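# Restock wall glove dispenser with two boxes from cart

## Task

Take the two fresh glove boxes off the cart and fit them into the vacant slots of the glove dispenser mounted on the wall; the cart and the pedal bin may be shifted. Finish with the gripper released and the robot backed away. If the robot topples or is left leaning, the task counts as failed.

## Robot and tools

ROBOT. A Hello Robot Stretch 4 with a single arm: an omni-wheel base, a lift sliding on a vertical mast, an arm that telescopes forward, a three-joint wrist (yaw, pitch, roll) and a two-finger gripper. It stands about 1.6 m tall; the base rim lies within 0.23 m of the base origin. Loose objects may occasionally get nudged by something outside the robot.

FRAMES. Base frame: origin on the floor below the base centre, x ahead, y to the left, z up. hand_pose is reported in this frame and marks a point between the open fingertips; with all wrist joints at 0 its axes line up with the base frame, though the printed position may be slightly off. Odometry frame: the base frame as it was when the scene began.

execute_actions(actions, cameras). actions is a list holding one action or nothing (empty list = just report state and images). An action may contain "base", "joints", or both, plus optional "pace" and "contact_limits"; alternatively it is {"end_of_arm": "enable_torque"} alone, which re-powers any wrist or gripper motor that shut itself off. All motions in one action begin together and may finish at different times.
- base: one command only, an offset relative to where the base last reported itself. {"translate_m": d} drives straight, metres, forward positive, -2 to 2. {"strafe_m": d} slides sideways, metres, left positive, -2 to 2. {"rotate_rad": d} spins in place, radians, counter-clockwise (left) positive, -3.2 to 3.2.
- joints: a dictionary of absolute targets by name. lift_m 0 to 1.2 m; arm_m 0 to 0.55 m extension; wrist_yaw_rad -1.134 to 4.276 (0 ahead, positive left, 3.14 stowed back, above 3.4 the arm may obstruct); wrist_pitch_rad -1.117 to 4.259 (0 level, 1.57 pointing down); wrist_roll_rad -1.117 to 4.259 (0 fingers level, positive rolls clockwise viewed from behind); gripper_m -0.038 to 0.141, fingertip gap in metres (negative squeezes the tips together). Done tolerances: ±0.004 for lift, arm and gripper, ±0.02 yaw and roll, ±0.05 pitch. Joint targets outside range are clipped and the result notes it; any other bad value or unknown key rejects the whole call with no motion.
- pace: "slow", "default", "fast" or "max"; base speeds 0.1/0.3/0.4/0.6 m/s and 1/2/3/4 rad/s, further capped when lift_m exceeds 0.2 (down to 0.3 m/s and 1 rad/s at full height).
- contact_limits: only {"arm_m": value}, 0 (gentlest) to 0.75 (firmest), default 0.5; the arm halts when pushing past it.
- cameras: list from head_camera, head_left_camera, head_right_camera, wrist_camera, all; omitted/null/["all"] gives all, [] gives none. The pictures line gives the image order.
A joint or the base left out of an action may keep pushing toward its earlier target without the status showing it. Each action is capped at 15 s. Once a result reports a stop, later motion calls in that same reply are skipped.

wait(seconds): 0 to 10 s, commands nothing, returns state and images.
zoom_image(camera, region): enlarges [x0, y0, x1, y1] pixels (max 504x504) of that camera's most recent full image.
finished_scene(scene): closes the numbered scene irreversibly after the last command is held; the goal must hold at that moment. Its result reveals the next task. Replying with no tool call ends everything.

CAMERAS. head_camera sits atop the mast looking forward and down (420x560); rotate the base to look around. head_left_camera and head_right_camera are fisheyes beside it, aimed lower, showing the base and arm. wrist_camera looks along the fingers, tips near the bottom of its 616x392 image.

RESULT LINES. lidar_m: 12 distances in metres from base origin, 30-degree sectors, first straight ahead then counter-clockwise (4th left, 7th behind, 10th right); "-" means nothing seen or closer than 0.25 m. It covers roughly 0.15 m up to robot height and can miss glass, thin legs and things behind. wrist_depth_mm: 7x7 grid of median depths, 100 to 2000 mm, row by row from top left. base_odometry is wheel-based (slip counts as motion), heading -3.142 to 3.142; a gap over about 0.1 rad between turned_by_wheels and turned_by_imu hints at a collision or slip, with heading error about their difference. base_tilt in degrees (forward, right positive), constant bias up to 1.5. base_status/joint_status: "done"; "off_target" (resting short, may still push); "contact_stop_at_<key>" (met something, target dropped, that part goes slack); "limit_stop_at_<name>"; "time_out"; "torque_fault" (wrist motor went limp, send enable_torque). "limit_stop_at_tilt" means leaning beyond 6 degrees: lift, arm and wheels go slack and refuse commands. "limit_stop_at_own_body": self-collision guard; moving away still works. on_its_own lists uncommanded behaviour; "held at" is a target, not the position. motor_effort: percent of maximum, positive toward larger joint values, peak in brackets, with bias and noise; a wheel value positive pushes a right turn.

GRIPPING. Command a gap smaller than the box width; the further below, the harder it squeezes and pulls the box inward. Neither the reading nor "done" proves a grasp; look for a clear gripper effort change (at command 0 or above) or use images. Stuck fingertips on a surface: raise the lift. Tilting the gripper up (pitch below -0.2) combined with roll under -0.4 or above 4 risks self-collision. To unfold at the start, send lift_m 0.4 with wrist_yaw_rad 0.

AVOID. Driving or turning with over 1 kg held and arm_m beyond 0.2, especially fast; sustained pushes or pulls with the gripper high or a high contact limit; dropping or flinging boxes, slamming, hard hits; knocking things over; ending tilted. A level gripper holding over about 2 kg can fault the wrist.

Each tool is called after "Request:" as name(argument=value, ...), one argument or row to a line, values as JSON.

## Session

Request:
execute_actions(
  actions=[],
)

Scene clock: 0.00 s.
base_odometry: x=+0.000 y=+0.000 heading=+0.000 (m, m, rad; odometry frame)
turned_by_wheels: +0.000 (rad since the last result)
turned_by_imu: +0.000 (rad since the last result)
base_tilt: forward=-0.9 right=+0.0 (deg)
lidar_m: 2.48 2.60 1.19 1.04 1.06 1.30 1.71 1.72 2.26 2.02 1.78 1.96
base_status: not commanded
joint_positions: lift_m=+0.134 arm_m=+0.001 wrist_yaw_rad=+3.138 wrist_pitch_rad=-0.001 wrist_roll_rad=-0.002 gripper_m=+0.057
joint_status: not commanded
motor_effort: lift_m=+19 arm_m=-1 wrist_yaw_rad=+0 wrist_pitch_rad=-8 wrist_roll_rad=+0 gripper_m=-4 wheel_0=+0 wheel_1=+0 wheel_2=+0 (%)
hand_pose: x=-0.1163 y=+0.0885 z=+0.3128 quat_wxyz=(+0.002, +0.000, -0.001, +1.000) (m; base frame)
wrist_depth_mm: - 145 249 - - - 1921 / - 111 144 - - - 1229 / - 115 143 - - - 1229 / - 132 167 - - - 1205 / 201 1808 1756 1983 - - 1255 / 220 1430 209 1336 195 1308 1182 / 218 854 798 135 842 788 842
pictures: head_camera, head_left_camera, head_right_camera, wrist_camera
Images, in order (width x height): head_camera 420x560, head_left_camera 420x672, head_right_camera 420x672, wrist_camera 616x392.

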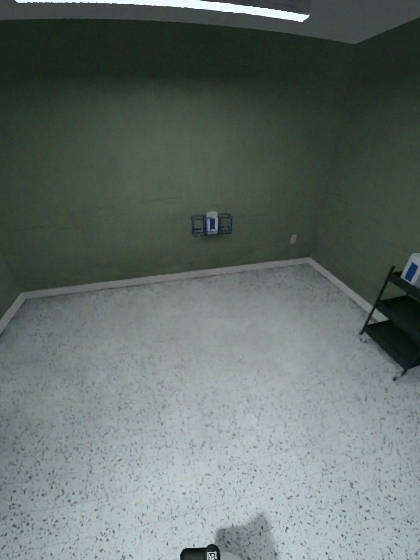

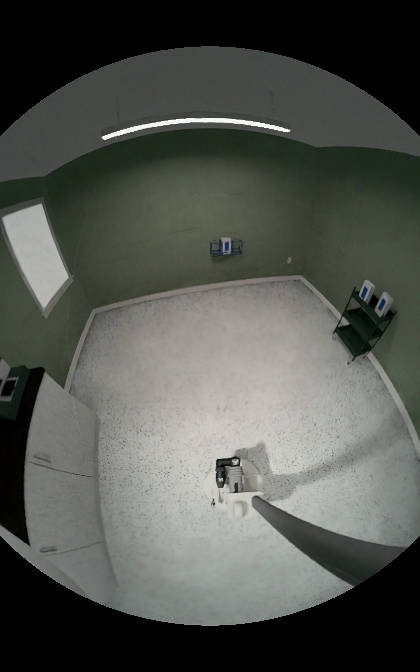

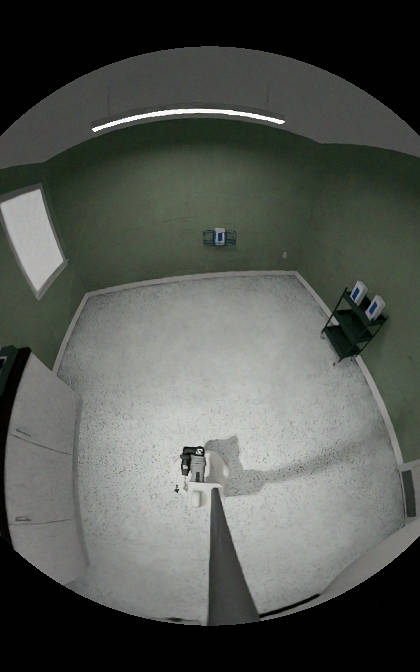

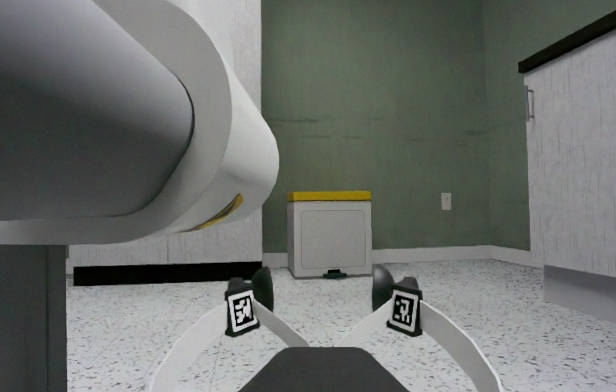

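Request:
execute_actions(
  actions=[
    {"base":{"translate_m":1.0},"joints":{"lift_m":0.7,"wrist_yaw_rad":0,"gripper_m":0.141}},
  ],
  cameras=[],
)

Request:
execute_actions(
  actions=[
    {"base":{"rotate_rad":-1.4}},
  ],
)

Scene clock: 6.67 s.
base_odometry: x=+1.000 y=+0.000 heading=+0.001 (m, m, rad; odometry frame)
turned_by_wheels: +0.001 (rad since the last result)
turned_by_imu: -0.004 (rad since the last result)
base_tilt: forward=-0.9 right=+0.0 (deg)
lidar_m: 1.53 1.61 1.94 1.88 1.28 1.54 2.67 2.70 2.07 1.42 1.44 1.82
base_status: done
joint_positions: lift_m=+0.700 arm_m=+0.001 wrist_yaw_rad=+0.000 wrist_pitch_rad=-0.001 wrist_roll_rad=-0.002 gripper_m=+0.141
joint_status: all done
motor_effort: lift_m=+21(23) arm_m=-1(1) wrist_yaw_rad=-1(6) wrist_pitch_rad=-6(8) wrist_roll_rad=-1(1) gripper_m=+4(7) wheel_0=+4(13) wheel_1=+4(8) wheel_2=+0(11) (%)
hand_pose: x=+0.4604 y=-0.0873 z=+0.8782 quat_wxyz=(+1.000, -0.001, +0.000, +0.000) (m; base frame)
wrist_depth_mm: 1308 1366 1397 1499 1576 1576 1708 / 1308 1366 1430 1537 1537 1618 1618 / 1308 1336 1366 1430 1499 1576 1618 / 1308 1336 1397 1464 1537 1576 1618 / 1308 1397 1430 1430 1499 1576 1661 / 1336 1308 220 1430 1464 211 1661 / 1281 1308 1366 141 1537 1537 1618
pictures: none
No camera images: the call's "cameras" was empty. Leave "cameras" out to get every camera's image.

Scene clock: 8.63 s.
base_odometry: x=+1.000 y=+0.000 heading=-1.399 (m, m, rad; odometry frame)
turned_by_wheels: -1.399 (rad since the last result)
turned_by_imu: -1.382 (rad since the last result)
base_tilt: forward=-0.9 right=+0.0 (deg)
lidar_m: 1.42 1.89 1.56 1.53 1.65 1.95 1.30 1.31 1.79 2.68 2.63 1.93
base_status: done
joint_positions: lift_m=+0.700 arm_m=+0.001 wrist_yaw_rad=+0.000 wrist_pitch_rad=-0.001 wrist_roll_rad=-0.002 gripper_m=+0.141
joint_status: not commanded
motor_effort: lift_m=+21(21) arm_m=-1(1) wrist_yaw_rad=+0(1) wrist_pitch_rad=-7(5) wrist_roll_rad=-1(0) gripper_m=+2(0) wheel_0=+4(8) wheel_1=+3(8) wheel_2=+2(9) (%)
hand_pose: x=+0.4603 y=-0.0874 z=+0.8782 quat_wxyz=(+1.000, -0.001, +0.000, +0.000) (m; base frame)
wrist_depth_mm: 1708 1756 1708 1708 1618 1708 1661 / 1756 1661 1756 1708 1661 1661 1661 / 1708 1708 1618 1661 1661 1661 1661 / 1756 1708 1708 1708 1661 1661 1618 / 1708 1708 1661 1366 1661 1661 1618 / 1661 1708 219 1576 1618 209 1618 / 1661 1756 1618 141 1618 1661 1576
pictures: head_camera, head_left_camera, head_right_camera, wrist_camera
Images, in order (width x height): head_camera 420x560, head_left_camera 420x672, head_right_camera 420x672, wrist_camera 616x392.

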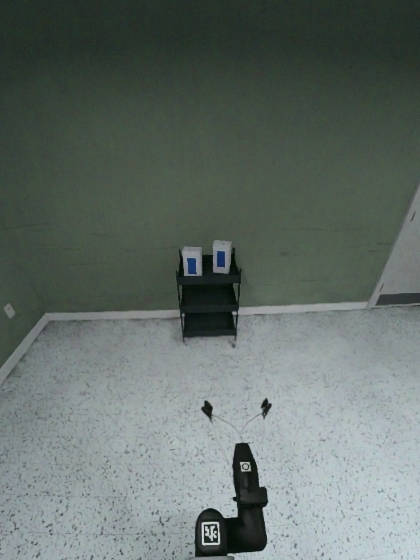

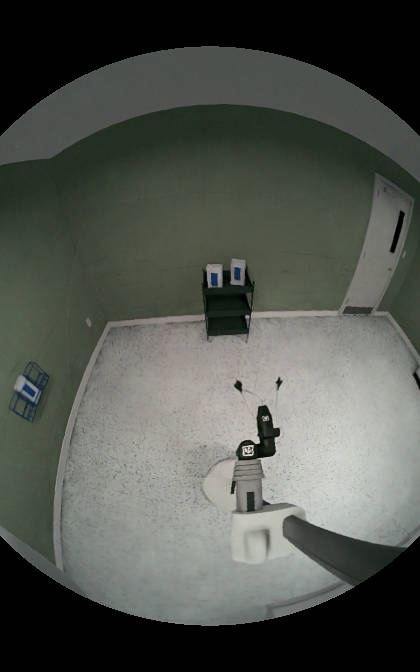

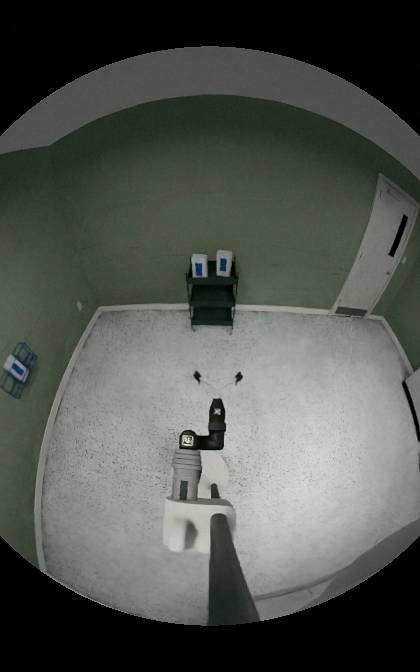

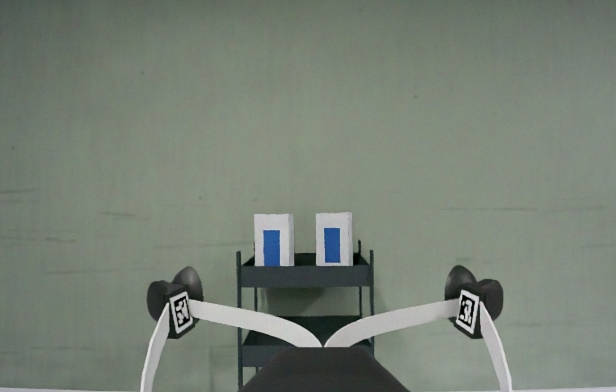

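Request:
execute_actions(
  actions=[
    {"base":{"translate_m":0.8},"joints":{"lift_m":0.65}},
  ],
  cameras=["head_camera","wrist_camera"],
)

Scene clock: 14.33 s.
base_odometry: x=+1.137 y=-0.788 heading=-1.398 (m, m, rad; odometry frame)
turned_by_wheels: +0.000 (rad since the last result)
turned_by_imu: -0.004 (rad since the last result)
base_tilt: forward=-0.9 right=+0.0 (deg)
lidar_m: 0.61 0.65 1.48 1.52 1.57 2.27 2.09 2.14 2.80 2.69 1.56 0.67
base_status: done
joint_positions: lift_m=+0.650 arm_m=+0.001 wrist_yaw_rad=+0.000 wrist_pitch_rad=-0.001 wrist_roll_rad=-0.002 gripper_m=+0.141
joint_status: all done
motor_effort: lift_m=+16(23) arm_m=-1(1) wrist_yaw_rad=-1(0) wrist_pitch_rad=-6(5) wrist_roll_rad=+0(1) gripper_m=-1(3) wheel_0=+2(13) wheel_1=+2(8) wheel_2=-1(11) (%)
hand_pose: x=+0.4603 y=-0.0874 z=+0.8286 quat_wxyz=(+1.000, -0.001, +0.000, +0.000) (m; base frame)
wrist_depth_mm: 866 866 866 854 854 842 842 / 878 866 878 854 878 854 842 / 854 854 842 842 831 842 831 / 854 842 512 866 842 842 831 / 854 842 473 585 842 842 842 / 866 492 219 564 554 211 831 / 866 424 418 141 413 842 831
pictures: head_camera, wrist_camera
Images, in order (width x height): head_camera 420x560, wrist_camera 616x392.

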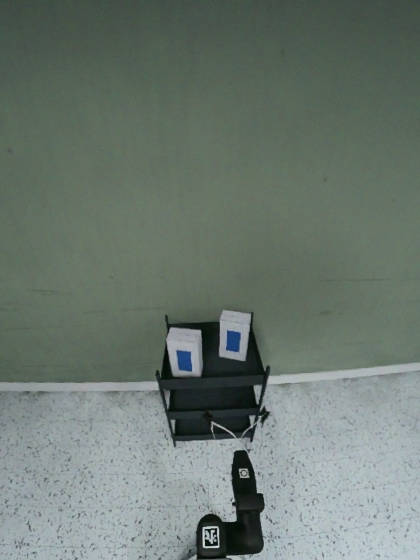

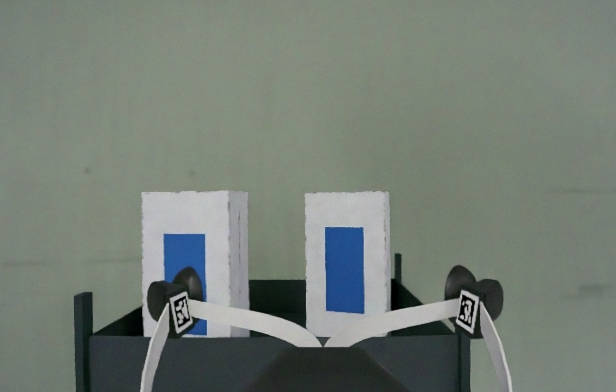

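Request:
execute_actions(
  actions=[
    {"base":{"strafe_m":0.168},"joints":{"arm_m":0.12}},
  ],
  cameras=["head_camera","wrist_camera"],
)

Scene clock: 18.17 s.
base_odometry: x=+1.303 y=-0.759 heading=-1.399 (m, m, rad; odometry frame)
turned_by_wheels: +0.000 (rad since the last result)
turned_by_imu: -0.002 (rad since the last result)
base_tilt: forward=-0.9 right=+0.0 (deg)
lidar_m: 0.61 1.06 1.49 1.37 1.39 2.05 2.11 2.18 2.89 2.86 1.54 0.67
base_status: done
joint_positions: lift_m=+0.650 arm_m=+0.119 wrist_yaw_rad=+0.000 wrist_pitch_rad=-0.001 wrist_roll_rad=-0.002 gripper_m=+0.141
joint_status: all done
motor_effort: lift_m=+16(16) arm_m=+5(5) wrist_yaw_rad=-1(0) wrist_pitch_rad=-7(7) wrist_roll_rad=-1(0) gripper_m=-3(1) wheel_0=-3(14) wheel_1=+1(10) wheel_2=+0(1) (%)
hand_pose: x=+0.5786 y=-0.0874 z=+0.8287 quat_wxyz=(+1.000, -0.001, +0.000, +0.000) (m; base frame)
wrist_depth_mm: 741 741 732 723 723 723 723 / 750 741 750 741 723 715 715 / 732 741 732 723 723 715 715 / 750 741 723 347 715 445 715 / 723 723 723 347 732 439 707 / 723 715 218 343 334 211 455 / 732 715 436 141 492 436 427
pictures: head_camera, wrist_camera
Images, in order (width x height): head_camera 420x560, wrist_camera 616x392.

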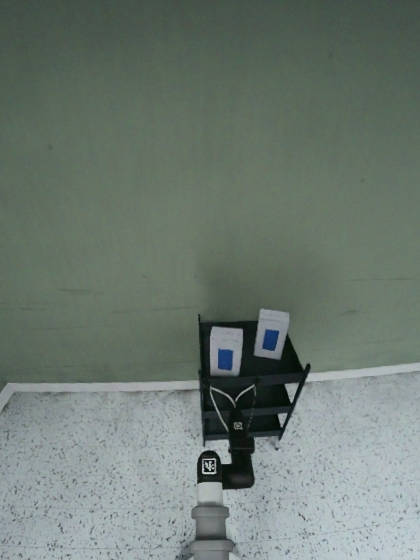

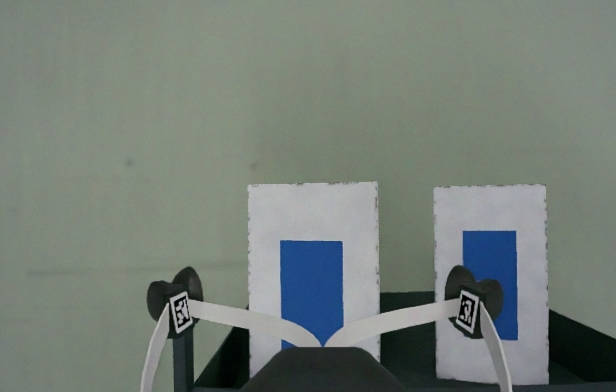

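Request:
execute_actions(
  actions=[
    {"base":{"strafe_m":0.008},"joints":{"arm_m":0.265,"lift_m":0.665},"pace":"slow"},
  ],
  cameras=["wrist_camera"],
)

Request:
execute_actions(
  actions=[
    {"joints":{"gripper_m":0.04}},
  ],
  cameras=[],
)

Request:
execute_actions(
  actions=[
    {"joints":{"lift_m":0.84},"pace":"slow"},
  ],
  cameras=["head_camera","wrist_camera"],
)

Scene clock: 24.60 s.
base_odometry: x=+1.310 y=-0.758 heading=-1.398 (m, m, rad; odometry frame)
turned_by_wheels: +0.000 (rad since the last result)
turned_by_imu: -0.002 (rad since the last result)
base_tilt: forward=-0.9 right=+0.0 (deg)
lidar_m: 0.61 1.08 1.46 1.33 1.39 2.03 2.13 2.16 2.88 2.86 1.57 0.65
base_status: done
joint_positions: lift_m=+0.665 arm_m=+0.264 wrist_yaw_rad=+0.000 wrist_pitch_rad=-0.001 wrist_roll_rad=-0.002 gripper_m=+0.141
joint_status: all done
motor_effort: lift_m=+23(24) arm_m=+5(2) wrist_yaw_rad=+0(1) wrist_pitch_rad=-8(9) wrist_roll_rad=-1(1) gripper_m=+1(2) wheel_0=-4(11) wheel_1=+5(7) wheel_2=+0(0) (%)
hand_pose: x=+0.7236 y=-0.0874 z=+0.8431 quat_wxyz=(+1.000, -0.001, +0.000, +0.000) (m; base frame)
wrist_depth_mm: 591 585 591 574 580 574 569 / 585 580 580 580 580 574 569 / 591 591 585 574 574 569 574 / 580 580 574 206 198 569 303 / 585 580 212 202 193 368 296 / 580 580 207 200 190 210 293 / 574 569 211 141 190 462 291
pictures: wrist_camera
Images, in order (width x height): wrist_camera 616x392.

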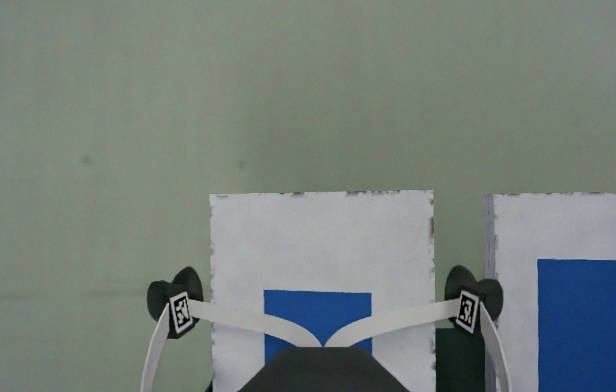

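Scene clock: 26.60 s.
base_odometry: x=+1.310 y=-0.758 heading=-1.398 (m, m, rad; odometry frame)
turned_by_wheels: +0.000 (rad since the last result)
turned_by_imu: -0.001 (rad since the last result)
base_tilt: forward=-0.8 right=+0.0 (deg)
lidar_m: 0.59 1.07 1.45 1.33 1.39 2.03 2.12 2.17 2.92 2.86 1.53 0.66
base_status: not commanded
joint_positions: lift_m=+0.665 arm_m=+0.264 wrist_yaw_rad=+0.000 wrist_pitch_rad=-0.002 wrist_roll_rad=-0.002 gripper_m=+0.041
joint_status: all done
motor_effort: lift_m=+23(23) arm_m=+4(5) wrist_yaw_rad=-2(2) wrist_pitch_rad=-5(7) wrist_roll_rad=+1(2) gripper_m=-40(38) wheel_0=-4(4) wheel_1=+5(5) wheel_2=+0(0) (%)
hand_pose: x=+0.7237 y=-0.0873 z=+0.8435 quat_wxyz=(+1.000, -0.001, -0.001, +0.000) (m; base frame)
wrist_depth_mm: 591 591 591 585 585 580 574 / 591 585 585 585 574 574 569 / 591 580 580 580 574 569 564 / 580 585 185 179 172 569 301 / 585 574 185 177 170 559 294 / 580 574 185 179 172 177 293 / 574 574 189 176 171 452 143
pictures: none
No camera images: the call's "cameras" was empty. Leave "cameras" out to get every camera's image.

Scene clock: 28.80 s.
base_odometry: x=+1.310 y=-0.758 heading=-1.398 (m, m, rad; odometry frame)
turned_by_wheels: +0.000 (rad since the last result)
turned_by_imu: -0.001 (rad since the last result)
base_tilt: forward=-0.9 right=+0.0 (deg)
lidar_m: 0.62 1.08 1.47 1.36 1.38 2.04 2.13 2.15 2.89 2.86 1.53 0.68
base_status: not commanded
joint_positions: lift_m=+0.839 arm_m=+0.264 wrist_yaw_rad=+0.000 wrist_pitch_rad=+0.006 wrist_roll_rad=-0.002 gripper_m=+0.041
joint_status: all done
on_its_own: wrist_pitch_rad is at rest, and its effort (-24) is outside its rest range (-23 to +23)
motor_effort: lift_m=+25(27) arm_m=+4(4) wrist_yaw_rad=-1(1) wrist_pitch_rad=-24(27) wrist_roll_rad=+2(2) gripper_m=-37(34) wheel_0=-4(4) wheel_1=+5(5) wheel_2=+0(0) (%)
hand_pose: x=+0.7237 y=-0.0873 z=+1.0161 quat_wxyz=(+1.000, -0.001, +0.003, +0.000) (m; base frame)
wrist_depth_mm: 591 574 574 580 574 574 569 / 585 580 580 580 569 569 569 / 585 580 574 574 585 569 569 / 580 580 190 182 176 569 569 / 580 574 187 179 173 569 564 / 580 574 186 180 172 177 564 / 585 580 185 175 169 569 330
pictures: head_camera, wrist_camera
Images, in order (width x height): head_camera 420x560, wrist_camera 616x392.

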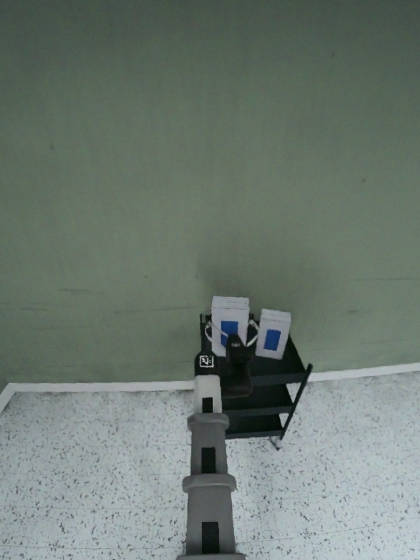

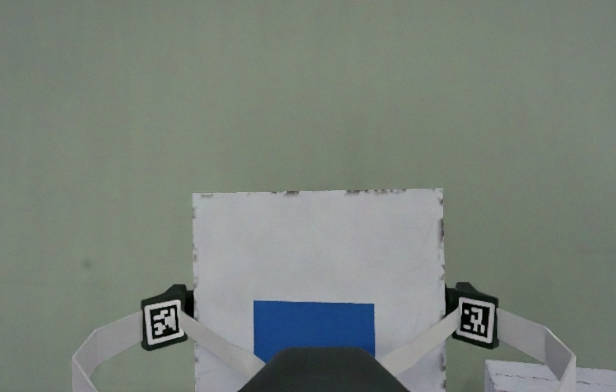

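Request:
execute_actions(
  actions=[
    {"joints":{"arm_m":0.02,"wrist_yaw_rad":0.14,"wrist_pitch_rad":-0.06}},
  ],
  cameras=[],
)

Request:
execute_actions(
  actions=[
    {"base":{"rotate_rad":1.53},"pace":"slow"},
  ],
  cameras=[],
)

Request:
execute_actions(
  actions=[
    {"base":{"strafe_m":0.5},"joints":{"lift_m":0.76}},
  ],
  cameras=[],
)

Request:
execute_actions(
  actions=[
    {"base":{"translate_m":0.3}},
  ],
)

Scene clock: 35.60 s.
base_odometry: x=+1.310 y=-0.757 heading=-1.398 (m, m, rad; odometry frame)
turned_by_wheels: +0.000 (rad since the last result)
turned_by_imu: -0.002 (rad since the last result)
base_tilt: forward=-0.9 right=+0.0 (deg)
lidar_m: 0.41 1.07 1.49 1.36 1.38 2.02 2.11 2.15 2.87 2.85 1.53 0.65
base_status: not commanded
joint_positions: lift_m=+0.840 arm_m=+0.021 wrist_yaw_rad=+0.140 wrist_pitch_rad=-0.051 wrist_roll_rad=-0.002 gripper_m=+0.041
joint_status: all done
on_its_own: wrist_pitch_rad is at rest, and its effort (-25) is outside its rest range (-23 to +23)
motor_effort: lift_m=+24(25) arm_m=-4(4) wrist_yaw_rad=+0(12) wrist_pitch_rad=-25(34) wrist_roll_rad=+0(1) gripper_m=-34(39) wheel_0=-2(4) wheel_1=+4(5) wheel_2=+0(0) (%)
hand_pose: x=+0.4892 y=-0.0464 z=+1.0326 quat_wxyz=(+0.997, +0.001, -0.026, +0.070) (m; base frame)
wrist_depth_mm: 991 931 878 866 820 778 768 / 960 917 878 842 820 788 750 / 960 917 878 842 809 768 741 / 946 878 191 182 176 759 741 / 931 891 187 180 174 759 732 / 904 891 185 178 173 178 723 / 904 866 185 175 169 741 452
pictures: none
No camera images: the call's "cameras" was empty. Leave "cameras" out to get every camera's image.

Scene clock: 38.40 s.
base_odometry: x=+1.310 y=-0.757 heading=+0.131 (m, m, rad; odometry frame)
turned_by_wheels: +1.529 (rad since the last result)
turned_by_imu: +1.508 (rad since the last result)
base_tilt: forward=-0.9 right=+0.0 (deg)
lidar_m: 0.42 1.37 1.94 2.19 2.10 2.77 2.89 1.62 0.66 0.61 1.07 1.40
base_status: done
joint_positions: lift_m=+0.840 arm_m=+0.021 wrist_yaw_rad=+0.140 wrist_pitch_rad=-0.051 wrist_roll_rad=-0.002 gripper_m=+0.041
joint_status: not commanded
on_its_own: wrist_pitch_rad is at rest, and its effort (-27) is outside its rest range (-23 to +23)
motor_effort: lift_m=+24(24) arm_m=-4(5) wrist_yaw_rad=-1(2) wrist_pitch_rad=-27(26) wrist_roll_rad=+0(1) gripper_m=-36(30) wheel_0=-5(10) wheel_1=-4(5) wheel_2=-3(7) (%)
hand_pose: x=+0.4892 y=-0.0463 z=+1.0326 quat_wxyz=(+0.997, +0.001, -0.026, +0.070) (m; base frame)
wrist_depth_mm: 1430 1366 1336 1308 1255 1229 1138 / 1366 1336 1308 1255 1205 1160 1160 / 1397 1308 1255 1205 1229 1138 1160 / 1336 1308 190 183 176 1182 1118 / 1308 1281 187 180 173 1182 1138 / 1308 1281 186 178 172 178 1118 / 1281 1229 186 175 168 1138 1078
pictures: none
No camera images: the call's "cameras" was empty. Leave "cameras" out to get every camera's image.

Scene clock: 41.40 s.
base_odometry: x=+1.245 y=-0.262 heading=+0.131 (m, m, rad; odometry frame)
turned_by_wheels: +0.000 (rad since the last result)
turned_by_imu: -0.002 (rad since the last result)
base_tilt: forward=-0.9 right=+0.0 (deg)
lidar_m: 0.41 1.43 1.91 2.17 1.61 2.09 2.87 2.36 1.19 1.12 1.57 1.49
base_status: done
joint_positions: lift_m=+0.760 arm_m=+0.021 wrist_yaw_rad=+0.140 wrist_pitch_rad=-0.051 wrist_roll_rad=-0.002 gripper_m=+0.041
joint_status: all done
on_its_own: wrist_pitch_rad is at rest, and its effort (-27) is outside its rest range (-23 to +23)
motor_effort: lift_m=+17(26) arm_m=-4(5) wrist_yaw_rad=+0(2) wrist_pitch_rad=-27(27) wrist_roll_rad=+0(0) gripper_m=-36(35) wheel_0=-1(10) wheel_1=+3(13) wheel_2=+0(1) (%)
hand_pose: x=+0.4892 y=-0.0463 z=+0.9531 quat_wxyz=(+0.997, +0.001, -0.026, +0.070) (m; base frame)
wrist_depth_mm: 1430 1308 1255 1229 1229 1182 1138 / 1366 1308 1281 1255 1182 1160 1118 / 1336 1308 1255 1182 1182 1160 1118 / 1281 1255 190 183 176 1138 1138 / 1255 1229 188 180 174 1138 1078 / 1281 1229 186 179 172 178 1078 / 1281 1229 184 175 169 1138 1098
pictures: none
No camera images: the call's "cameras" was empty. Leave "cameras" out to get every camera's image.

Scene clock: 43.87 s.
base_odometry: x=+1.542 y=-0.223 heading=+0.131 (m, m, rad; odometry frame)
turned_by_wheels: +0.000 (rad since the last result)
turned_by_imu: -0.002 (rad since the last result)
base_tilt: forward=-0.9 right=+0.0 (deg)
lidar_m: 0.41 1.13 1.47 2.18 1.74 2.11 3.30 2.37 1.17 1.13 1.56 1.19
base_status: done
joint_positions: lift_m=+0.760 arm_m=+0.021 wrist_yaw_rad=+0.140 wrist_pitch_rad=-0.051 wrist_roll_rad=-0.002 gripper_m=+0.041
joint_status: not commanded
on_its_own: wrist_pitch_rad is at rest, and its effort (-27) is outside its rest range (-23 to +23)
motor_effort: lift_m=+17(17) arm_m=-4(4) wrist_yaw_rad=-1(1) wrist_pitch_rad=-27(25) wrist_roll_rad=+1(0) gripper_m=-33(35) wheel_0=+3(11) wheel_1=+3(8) wheel_2=-1(10) (%)
hand_pose: x=+0.4892 y=-0.0464 z=+0.9532 quat_wxyz=(+0.997, +0.001, -0.026, +0.070) (m; base frame)
wrist_depth_mm: 1008 976 931 917 904 878 866 / 1008 960 931 904 891 854 842 / 976 976 931 891 878 854 854 / 976 946 191 183 176 842 809 / 960 946 187 180 173 842 831 / 960 917 185 178 172 179 809 / 931 904 185 175 169 820 809
pictures: head_camera, head_left_camera, head_right_camera, wrist_camera
Images, in order (width x height): head_camera 420x560, head_left_camera 420x672, head_right_camera 420x672, wrist_camera 616x392.

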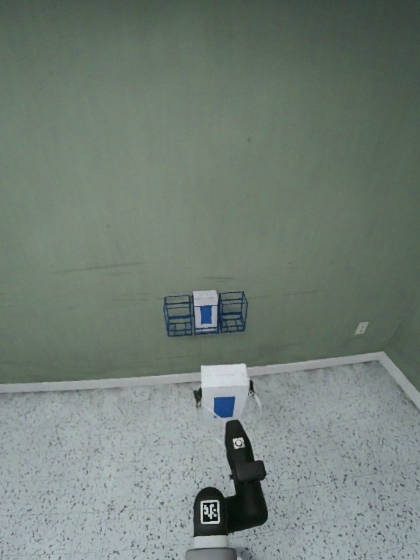

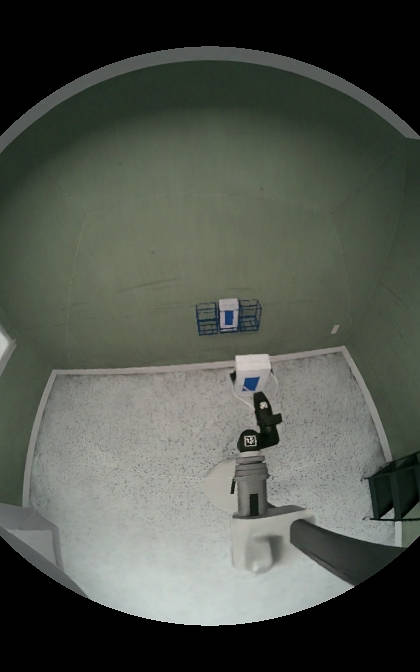

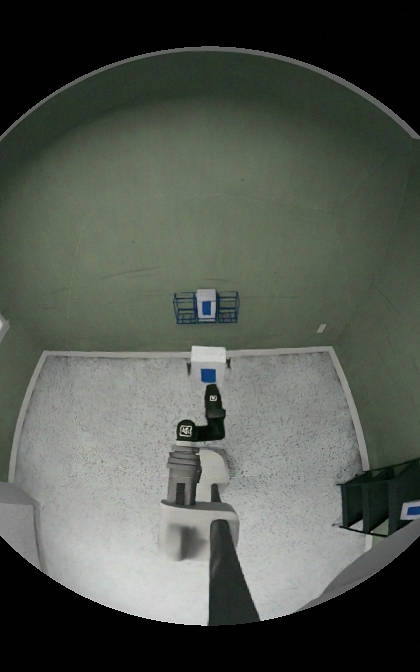

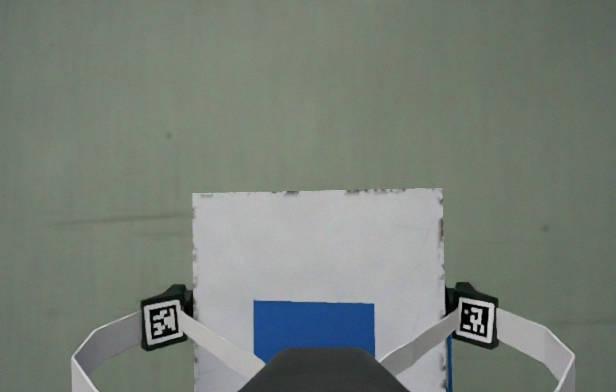

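Request:
execute_actions(
  actions=[
    {"base":{"translate_m":0.25},"joints":{"wrist_yaw_rad":0.18,"lift_m":0.84}},
  ],
  cameras=[],
)

Request:
execute_actions(
  actions=[
    {"base":{"strafe_m":-0.085},"joints":{"arm_m":0.36},"pace":"slow"},
  ],
  cameras=["head_camera"],
)

Request:
zoom_image(
  camera="head_camera",
  region=[140, 250, 280, 390],
)

Scene clock: 49.10 s.
base_odometry: x=+1.790 y=-0.190 heading=+0.132 (m, m, rad; odometry frame)
turned_by_wheels: +0.000 (rad since the last result)
turned_by_imu: -0.003 (rad since the last result)
base_tilt: forward=-0.9 right=+0.0 (deg)
lidar_m: 0.41 0.78 1.18 2.20 1.89 2.19 3.55 2.32 1.23 1.48 1.33 0.80
base_status: done
joint_positions: lift_m=+0.840 arm_m=+0.021 wrist_yaw_rad=+0.180 wrist_pitch_rad=-0.051 wrist_roll_rad=-0.002 gripper_m=+0.041
joint_status: all done
on_its_own: wrist_pitch_rad is at rest, and its effort (-25) is outside its rest range (-23 to +23)
motor_effort: lift_m=+24(27) arm_m=-4(4) wrist_yaw_rad=+0(7) wrist_pitch_rad=-25(28) wrist_roll_rad=+0(1) gripper_m=-34(32) wheel_0=+3(9) wheel_1=+4(8) wheel_2=-2(12) (%)
hand_pose: x=+0.4908 y=-0.0344 z=+1.0326 quat_wxyz=(+0.996, +0.001, -0.026, +0.090) (m; base frame)
wrist_depth_mm: 741 715 683 661 634 603 597 / 741 715 676 654 627 603 585 / 732 691 676 654 615 609 569 / 715 691 191 182 176 597 580 / 715 676 187 180 173 585 559 / 699 676 186 179 173 178 564 / 691 661 185 176 168 574 554
pictures: none
No camera images: the call's "cameras" was empty. Leave "cameras" out to get every camera's image.

Scene clock: 53.80 s.
base_odometry: x=+1.801 y=-0.274 heading=+0.132 (m, m, rad; odometry frame)
turned_by_wheels: +0.000 (rad since the last result)
turned_by_imu: -0.002 (rad since the last result)
base_tilt: forward=-0.8 right=+0.0 (deg)
lidar_m: 0.74 0.78 1.17 2.26 1.97 2.27 3.56 2.21 1.16 1.41 1.35 0.92
base_status: done
joint_positions: lift_m=+0.840 arm_m=+0.359 wrist_yaw_rad=+0.180 wrist_pitch_rad=-0.051 wrist_roll_rad=-0.002 gripper_m=+0.041
joint_status: all done
on_its_own: wrist_pitch_rad is at rest, and its effort (-26) is outside its rest range (-23 to +23)
motor_effort: lift_m=+24(24) arm_m=+5(4) wrist_yaw_rad=+0(1) wrist_pitch_rad=-26(27) wrist_roll_rad=-1(1) gripper_m=-36(36) wheel_0=+5(11) wheel_1=-5(8) wheel_2=+0(0) (%)
hand_pose: x=+0.8292 y=-0.0345 z=+1.0326 quat_wxyz=(+0.996, +0.001, -0.026, +0.090) (m; base frame)
wrist_depth_mm: 347 336 320 306 294 286 276 / 342 327 315 304 293 282 273 / 338 325 312 300 290 279 272 / 334 322 191 182 176 276 270 / 329 317 187 180 173 273 266 / 327 312 186 179 173 179 265 / 324 307 185 175 169 266 144
pictures: head_camera
Images, in order (width x height): head_camera 420x560.

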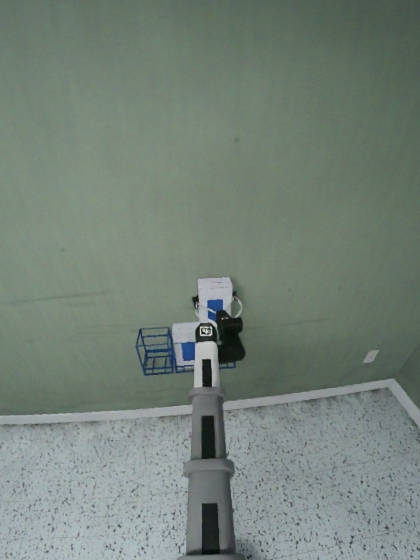

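Region (140, 250, 280, 390) of head_camera's 420x560 image, scaled by 3.600, with more detail than that image has.

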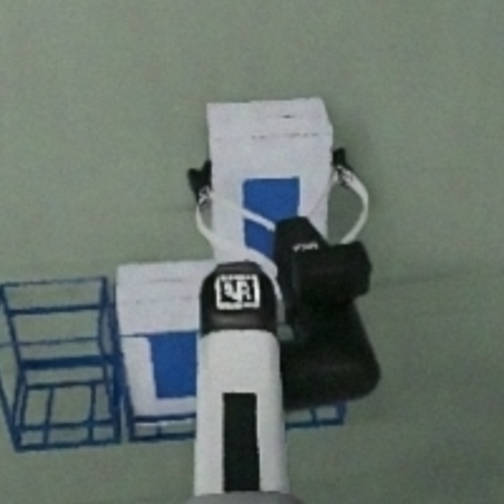

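Request:
execute_actions(
  actions=[
    {"joints":{"arm_m":0.378,"lift_m":0.76},"pace":"slow"},
  ],
  cameras=["head_camera","head_right_camera"],
)

Request:
zoom_image(
  camera="head_camera",
  region=[140, 260, 280, 400],
)

Request:
zoom_image(
  camera="head_right_camera",
  region=[150, 270, 270, 380],
)

Scene clock: 58.23 s.
base_odometry: x=+1.801 y=-0.274 heading=+0.131 (m, m, rad; odometry frame)
turned_by_wheels: +0.000 (rad since the last result)
turned_by_imu: -0.002 (rad since the last result)
base_tilt: forward=-0.9 right=+0.0 (deg)
lidar_m: 0.74 0.79 1.16 2.28 1.96 2.26 3.57 2.19 1.15 1.41 1.33 0.91
base_status: not commanded
joint_positions: lift_m=+0.761 arm_m=+0.377 wrist_yaw_rad=+0.175 wrist_pitch_rad=-0.088 wrist_roll_rad=+0.002 gripper_m=+0.041
joint_status: all done
on_its_own: wrist_yaw_rad is at rest, and its effort (+14) is outside its rest range (-13 to +13); wrist_pitch_rad is at rest, and its effort (+79) is outside its rest range (-23 to +23)
motor_effort: lift_m=+3(18) arm_m=+5(4) wrist_yaw_rad=+14(14) wrist_pitch_rad=+79(79) wrist_roll_rad=-11(11) gripper_m=-36(35) wheel_0=-1(5) wheel_1=-3(5) wheel_2=-2(2) (%)
hand_pose: x=+0.8463 y=-0.0360 z=+0.9647 quat_wxyz=(+0.995, +0.005, -0.044, +0.087) (m; base frame)
wrist_depth_mm: 342 327 314 304 291 281 273 / 332 322 307 296 285 274 268 / 327 314 300 290 279 270 263 / 319 306 193 185 177 263 257 / 310 300 190 181 174 259 254 / 303 194 186 180 172 172 248 / 297 285 183 175 167 248 243
pictures: head_camera, head_right_camera
Images, in order (width x height): head_camera 420x560, head_right_camera 420x672.

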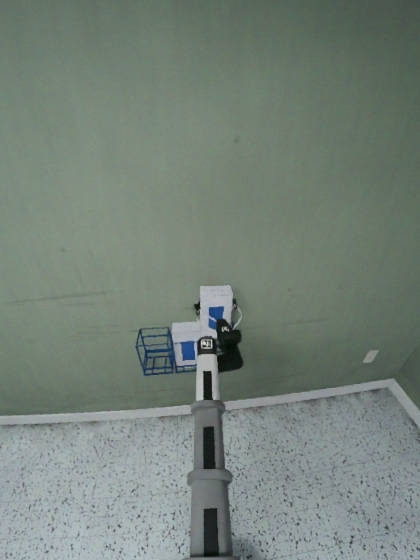

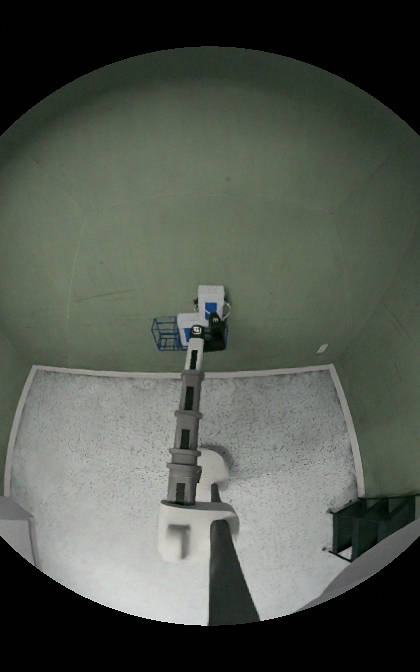

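Region (140, 260, 280, 400) of head_camera's 420x560 image, scaled by 3.600, with more detail than that image has.

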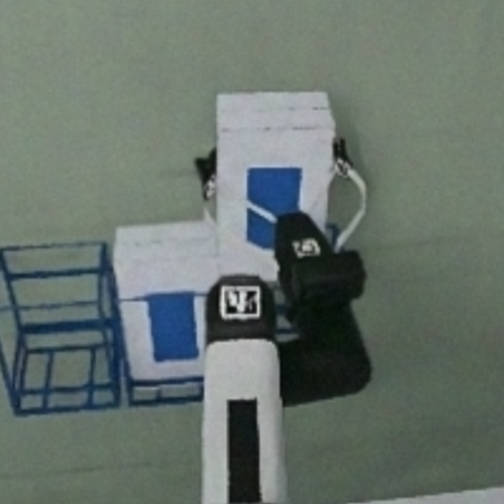

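Region (150, 270, 270, 380) of head_right_camera's 420x672 image, scaled by 4.200, with more detail than that image has; it fills the top 462 rows of this view, and the rest is white.

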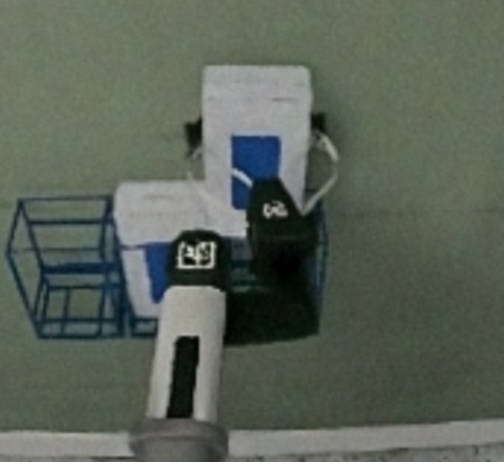

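Request:
execute_actions(
  actions=[
    {"joints":{"lift_m":0.81,"wrist_pitch_rad":-0.06,"wrist_yaw_rad":0.18},"pace":"slow"},
  ],
  cameras=[],
)

Request:
execute_actions(
  actions=[
    {"base":{"strafe_m":-0.03},"pace":"slow"},
  ],
  cameras=["head_camera","head_right_camera"],
)

Request:
zoom_image(
  camera="head_camera",
  region=[140, 260, 280, 400],
)

Request:
zoom_image(
  camera="head_right_camera",
  region=[150, 270, 270, 380],
)

Scene clock: 62.17 s.
base_odometry: x=+1.801 y=-0.274 heading=+0.131 (m, m, rad; odometry frame)
turned_by_wheels: +0.000 (rad since the last result)
turned_by_imu: -0.002 (rad since the last result)
base_tilt: forward=-0.8 right=+0.0 (deg)
lidar_m: 0.76 0.77 1.16 2.28 1.98 2.24 3.56 2.21 1.14 1.37 1.33 0.93
base_status: not commanded
joint_positions: lift_m=+0.809 arm_m=+0.377 wrist_yaw_rad=+0.178 wrist_pitch_rad=-0.051 wrist_roll_rad=-0.002 gripper_m=+0.041
joint_status: all done
motor_effort: lift_m=+25(31) arm_m=+4(5) wrist_yaw_rad=+5(14) wrist_pitch_rad=-23(77) wrist_roll_rad=+2(10) gripper_m=-35(38) wheel_0=+0(1) wheel_1=-3(3) wheel_2=-2(2) (%)
hand_pose: x=+0.8472 y=-0.0349 z=+1.0025 quat_wxyz=(+0.996, +0.001, -0.026, +0.089) (m; base frame)
wrist_depth_mm: 325 312 298 287 277 268 260 / 324 307 297 286 273 265 257 / 319 304 293 279 272 263 256 / 312 301 191 183 176 258 254 / 310 296 187 180 173 256 251 / 304 293 184 179 171 177 249 / 304 287 185 175 168 251 143
pictures: none
No camera images: the call's "cameras" was empty. Leave "cameras" out to get every camera's image.

Scene clock: 63.47 s.
base_odometry: x=+1.805 y=-0.303 heading=+0.131 (m, m, rad; odometry frame)
turned_by_wheels: +0.000 (rad since the last result)
turned_by_imu: +0.000 (rad since the last result)
base_tilt: forward=-0.8 right=+0.0 (deg)
lidar_m: 0.76 0.79 1.15 2.31 1.97 2.30 3.55 2.12 1.11 1.37 1.35 0.95
base_status: done
joint_positions: lift_m=+0.809 arm_m=+0.377 wrist_yaw_rad=+0.180 wrist_pitch_rad=-0.051 wrist_roll_rad=-0.002 gripper_m=+0.041
joint_status: not commanded
on_its_own: wrist_pitch_rad is at rest, and its effort (-25) is outside its rest range (-23 to +23)
motor_effort: lift_m=+25(25) arm_m=+4(4) wrist_yaw_rad=+0(5) wrist_pitch_rad=-25(26) wrist_roll_rad=+1(1) gripper_m=-36(38) wheel_0=+5(9) wheel_1=-5(9) wheel_2=+0(0) (%)
hand_pose: x=+0.8472 y=-0.0345 z=+1.0025 quat_wxyz=(+0.996, +0.001, -0.026, +0.090) (m; base frame)
wrist_depth_mm: 329 314 300 290 281 268 262 / 325 310 298 289 277 266 259 / 320 306 293 285 276 262 256 / 315 303 190 183 176 262 254 / 310 300 187 180 173 258 252 / 309 294 186 179 172 179 248 / 306 291 185 176 169 252 143
pictures: head_camera, head_right_camera
Images, in order (width x height): head_camera 420x560, head_right_camera 420x672.

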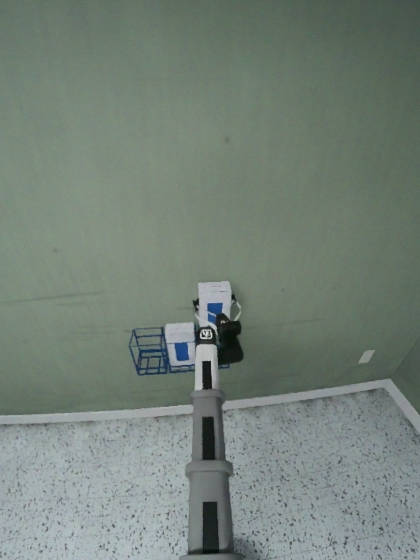

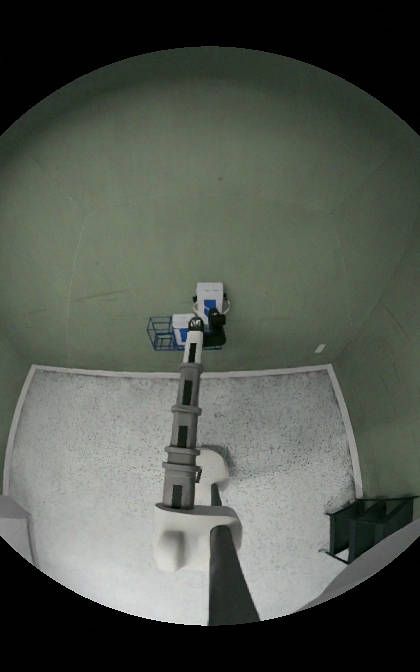

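Region (140, 260, 280, 400) of head_camera's 420x560 image, scaled by 3.600, with more detail than that image has.

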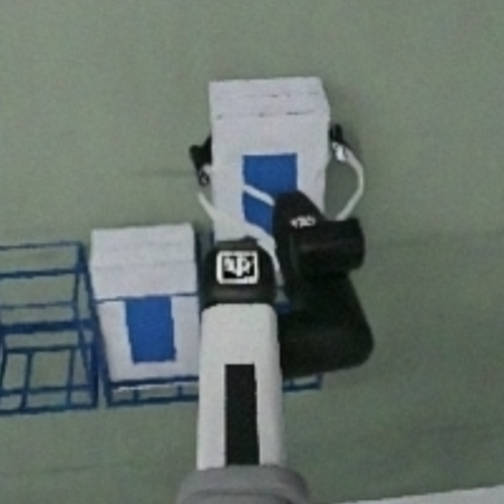

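Region (150, 270, 270, 380) of head_right_camera's 420x672 image, scaled by 4.200, with more detail than that image has; it fills the top 462 rows of this view, and the rest is white.

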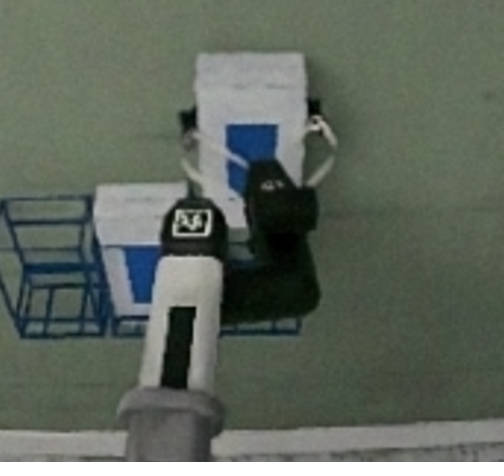

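Request:
execute_actions(
  actions=[
    {"joints":{"lift_m":0.77},"pace":"slow"},
  ],
  cameras=[],
)

Request:
execute_actions(
  actions=[
    {"joints":{"lift_m":0.735},"pace":"slow"},
  ],
  cameras=["head_camera"],
)

Request:
zoom_image(
  camera="head_camera",
  region=[140, 260, 280, 400],
)

Scene clock: 66.67 s.
base_odometry: x=+1.805 y=-0.304 heading=+0.131 (m, m, rad; odometry frame)
turned_by_wheels: +0.000 (rad since the last result)
turned_by_imu: -0.001 (rad since the last result)
base_tilt: forward=-0.9 right=+0.0 (deg)
lidar_m: 0.74 0.79 1.17 2.30 2.00 2.31 3.57 2.12 1.11 1.38 1.36 0.90
base_status: not commanded
joint_positions: lift_m=+0.770 arm_m=+0.377 wrist_yaw_rad=+0.180 wrist_pitch_rad=-0.051 wrist_roll_rad=-0.002 gripper_m=+0.041
joint_status: all done
on_its_own: wrist_pitch_rad is at rest, and its effort (-29) is outside its rest range (-23 to +23)
motor_effort: lift_m=+17(28) arm_m=+5(4) wrist_yaw_rad=+1(1) wrist_pitch_rad=-29(25) wrist_roll_rad=+1(1) gripper_m=-36(34) wheel_0=+5(5) wheel_1=-5(5) wheel_2=+0(0) (%)
hand_pose: x=+0.8472 y=-0.0346 z=+0.9632 quat_wxyz=(+0.996, +0.001, -0.026, +0.090) (m; base frame)
wrist_depth_mm: 327 315 301 291 279 271 262 / 324 310 298 286 277 266 260 / 320 307 297 283 273 264 257 / 317 303 191 183 176 260 254 / 312 300 187 180 174 260 252 / 309 297 185 178 172 177 249 / 304 290 185 176 168 251 143
pictures: none
No camera images: the call's "cameras" was empty. Leave "cameras" out to get every camera's image.

Scene clock: 67.80 s.
base_odometry: x=+1.805 y=-0.304 heading=+0.131 (m, m, rad; odometry frame)
turned_by_wheels: +0.000 (rad since the last result)
turned_by_imu: +0.000 (rad since the last result)
base_tilt: forward=-0.8 right=+0.0 (deg)
lidar_m: 0.74 0.79 1.16 2.31 2.01 2.32 3.58 2.16 1.13 1.39 1.35 0.90
base_status: not commanded
joint_positions: lift_m=+0.735 arm_m=+0.377 wrist_yaw_rad=+0.180 wrist_pitch_rad=-0.051 wrist_roll_rad=-0.002 gripper_m=+0.041
joint_status: all done
on_its_own: wrist_pitch_rad is at rest, and its effort (-26) is outside its rest range (-23 to +23)
motor_effort: lift_m=+17(13) arm_m=+4(5) wrist_yaw_rad=+1(1) wrist_pitch_rad=-26(26) wrist_roll_rad=+1(1) gripper_m=-38(36) wheel_0=+5(5) wheel_1=-5(5) wheel_2=+0(0) (%)
hand_pose: x=+0.8472 y=-0.0346 z=+0.9282 quat_wxyz=(+0.996, +0.001, -0.026, +0.090) (m; base frame)
wrist_depth_mm: 325 317 301 290 279 272 263 / 325 312 297 287 277 266 258 / 320 306 294 283 272 265 256 / 315 303 190 183 176 260 254 / 310 300 187 180 174 259 251 / 307 294 185 179 172 178 250 / 304 290 184 175 168 254 144
pictures: head_camera
Images, in order (width x height): head_camera 420x560.

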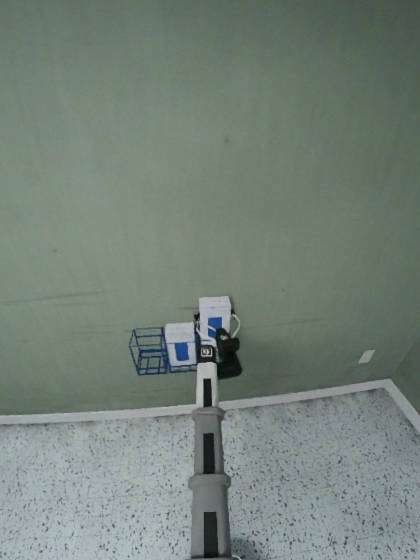

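Region (140, 260, 280, 400) of head_camera's 420x560 image, scaled by 3.600, with more detail than that image has.

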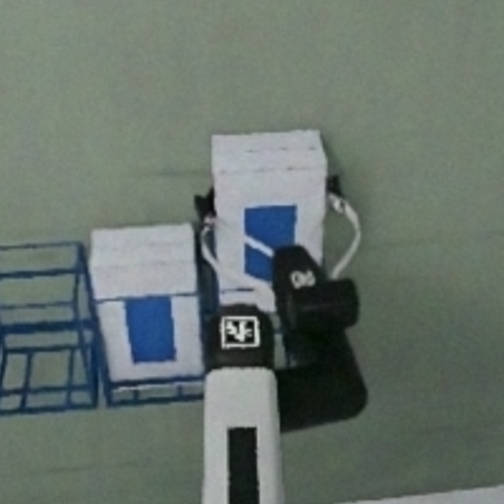

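Request:
execute_actions(
  actions=[
    {"joints":{"lift_m":0.69},"pace":"slow"},
  ],
  cameras=[],
)

Request:
execute_actions(
  actions=[
    {"joints":{"lift_m":0.665},"pace":"slow"},
  ],
  cameras=["head_camera"],
)

Request:
zoom_image(
  camera="head_camera",
  region=[140, 260, 280, 400],
)

Scene clock: 74.40 s.
base_odometry: x=+1.805 y=-0.304 heading=+0.131 (m, m, rad; odometry frame)
turned_by_wheels: +0.000 (rad since the last result)
turned_by_imu: -0.002 (rad since the last result)
base_tilt: forward=-0.8 right=-0.1 (deg)
lidar_m: 0.76 0.78 1.13 2.29 2.00 2.32 3.56 2.13 1.12 1.38 1.36 0.94
base_status: not commanded
joint_positions: lift_m=+0.690 arm_m=+0.377 wrist_yaw_rad=+0.180 wrist_pitch_rad=-0.051 wrist_roll_rad=-0.002 gripper_m=+0.041
joint_status: all done
on_its_own: wrist_pitch_rad is at rest, and its effort (-25) is outside its rest range (-23 to +23)
motor_effort: lift_m=+16(17) arm_m=+4(4) wrist_yaw_rad=+1(1) wrist_pitch_rad=-25(25) wrist_roll_rad=+2(1) gripper_m=-34(33) wheel_0=+5(5) wheel_1=-5(5) wheel_2=+0(0) (%)
hand_pose: x=+0.8472 y=-0.0346 z=+0.8832 quat_wxyz=(+0.996, +0.001, -0.026, +0.090) (m; base frame)
wrist_depth_mm: 327 314 301 291 279 270 262 / 324 307 300 287 276 267 260 / 319 307 296 285 276 264 257 / 314 303 191 183 176 263 255 / 312 300 187 180 173 257 251 / 307 294 185 179 173 178 249 / 213 202 185 175 168 252 143
pictures: none
No camera images: the call's "cameras" was empty. Leave "cameras" out to get every camera's image.

Scene clock: 75.40 s.
base_odometry: x=+1.805 y=-0.304 heading=+0.131 (m, m, rad; odometry frame)
turned_by_wheels: +0.000 (rad since the last result)
turned_by_imu: +0.000 (rad since the last result)
base_tilt: forward=-0.9 right=+0.0 (deg)
lidar_m: 0.76 0.78 1.16 2.28 1.95 2.31 3.56 2.14 1.11 1.38 1.36 0.91
base_status: not commanded
joint_positions: lift_m=+0.665 arm_m=+0.377 wrist_yaw_rad=+0.180 wrist_pitch_rad=-0.051 wrist_roll_rad=-0.002 gripper_m=+0.041
joint_status: all done
on_its_own: wrist_pitch_rad is at rest, and its effort (-26) is outside its rest range (-23 to +23)
motor_effort: lift_m=+16(17) arm_m=+4(5) wrist_yaw_rad=+1(1) wrist_pitch_rad=-26(25) wrist_roll_rad=+1(1) gripper_m=-34(34) wheel_0=+5(5) wheel_1=-5(5) wheel_2=+0(0) (%)
hand_pose: x=+0.8472 y=-0.0346 z=+0.8582 quat_wxyz=(+0.996, +0.001, -0.026, +0.090) (m; base frame)
wrist_depth_mm: 330 315 301 291 279 268 263 / 322 310 300 287 278 266 259 / 319 307 296 283 273 266 257 / 315 303 190 183 177 262 254 / 312 298 187 180 174 259 253 / 243 216 185 179 172 178 248 / 211 201 185 176 168 253 143
pictures: head_camera
Images, in order (width x height): head_camera 420x560.

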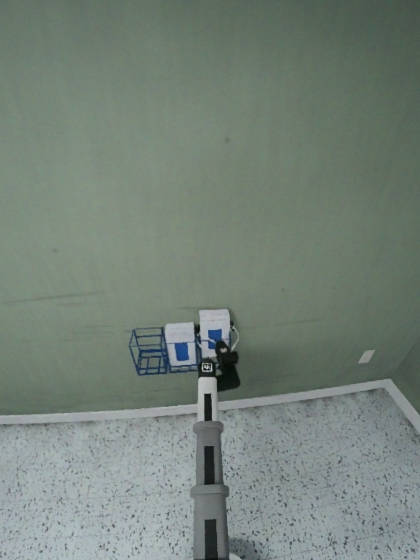

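Region (140, 260, 280, 400) of head_camera's 420x560 image, scaled by 3.600, with more detail than that image has.

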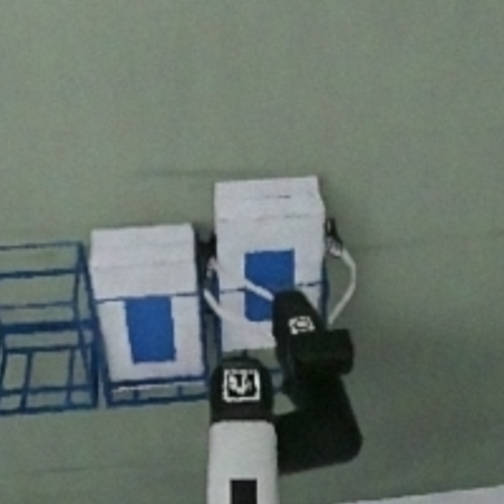

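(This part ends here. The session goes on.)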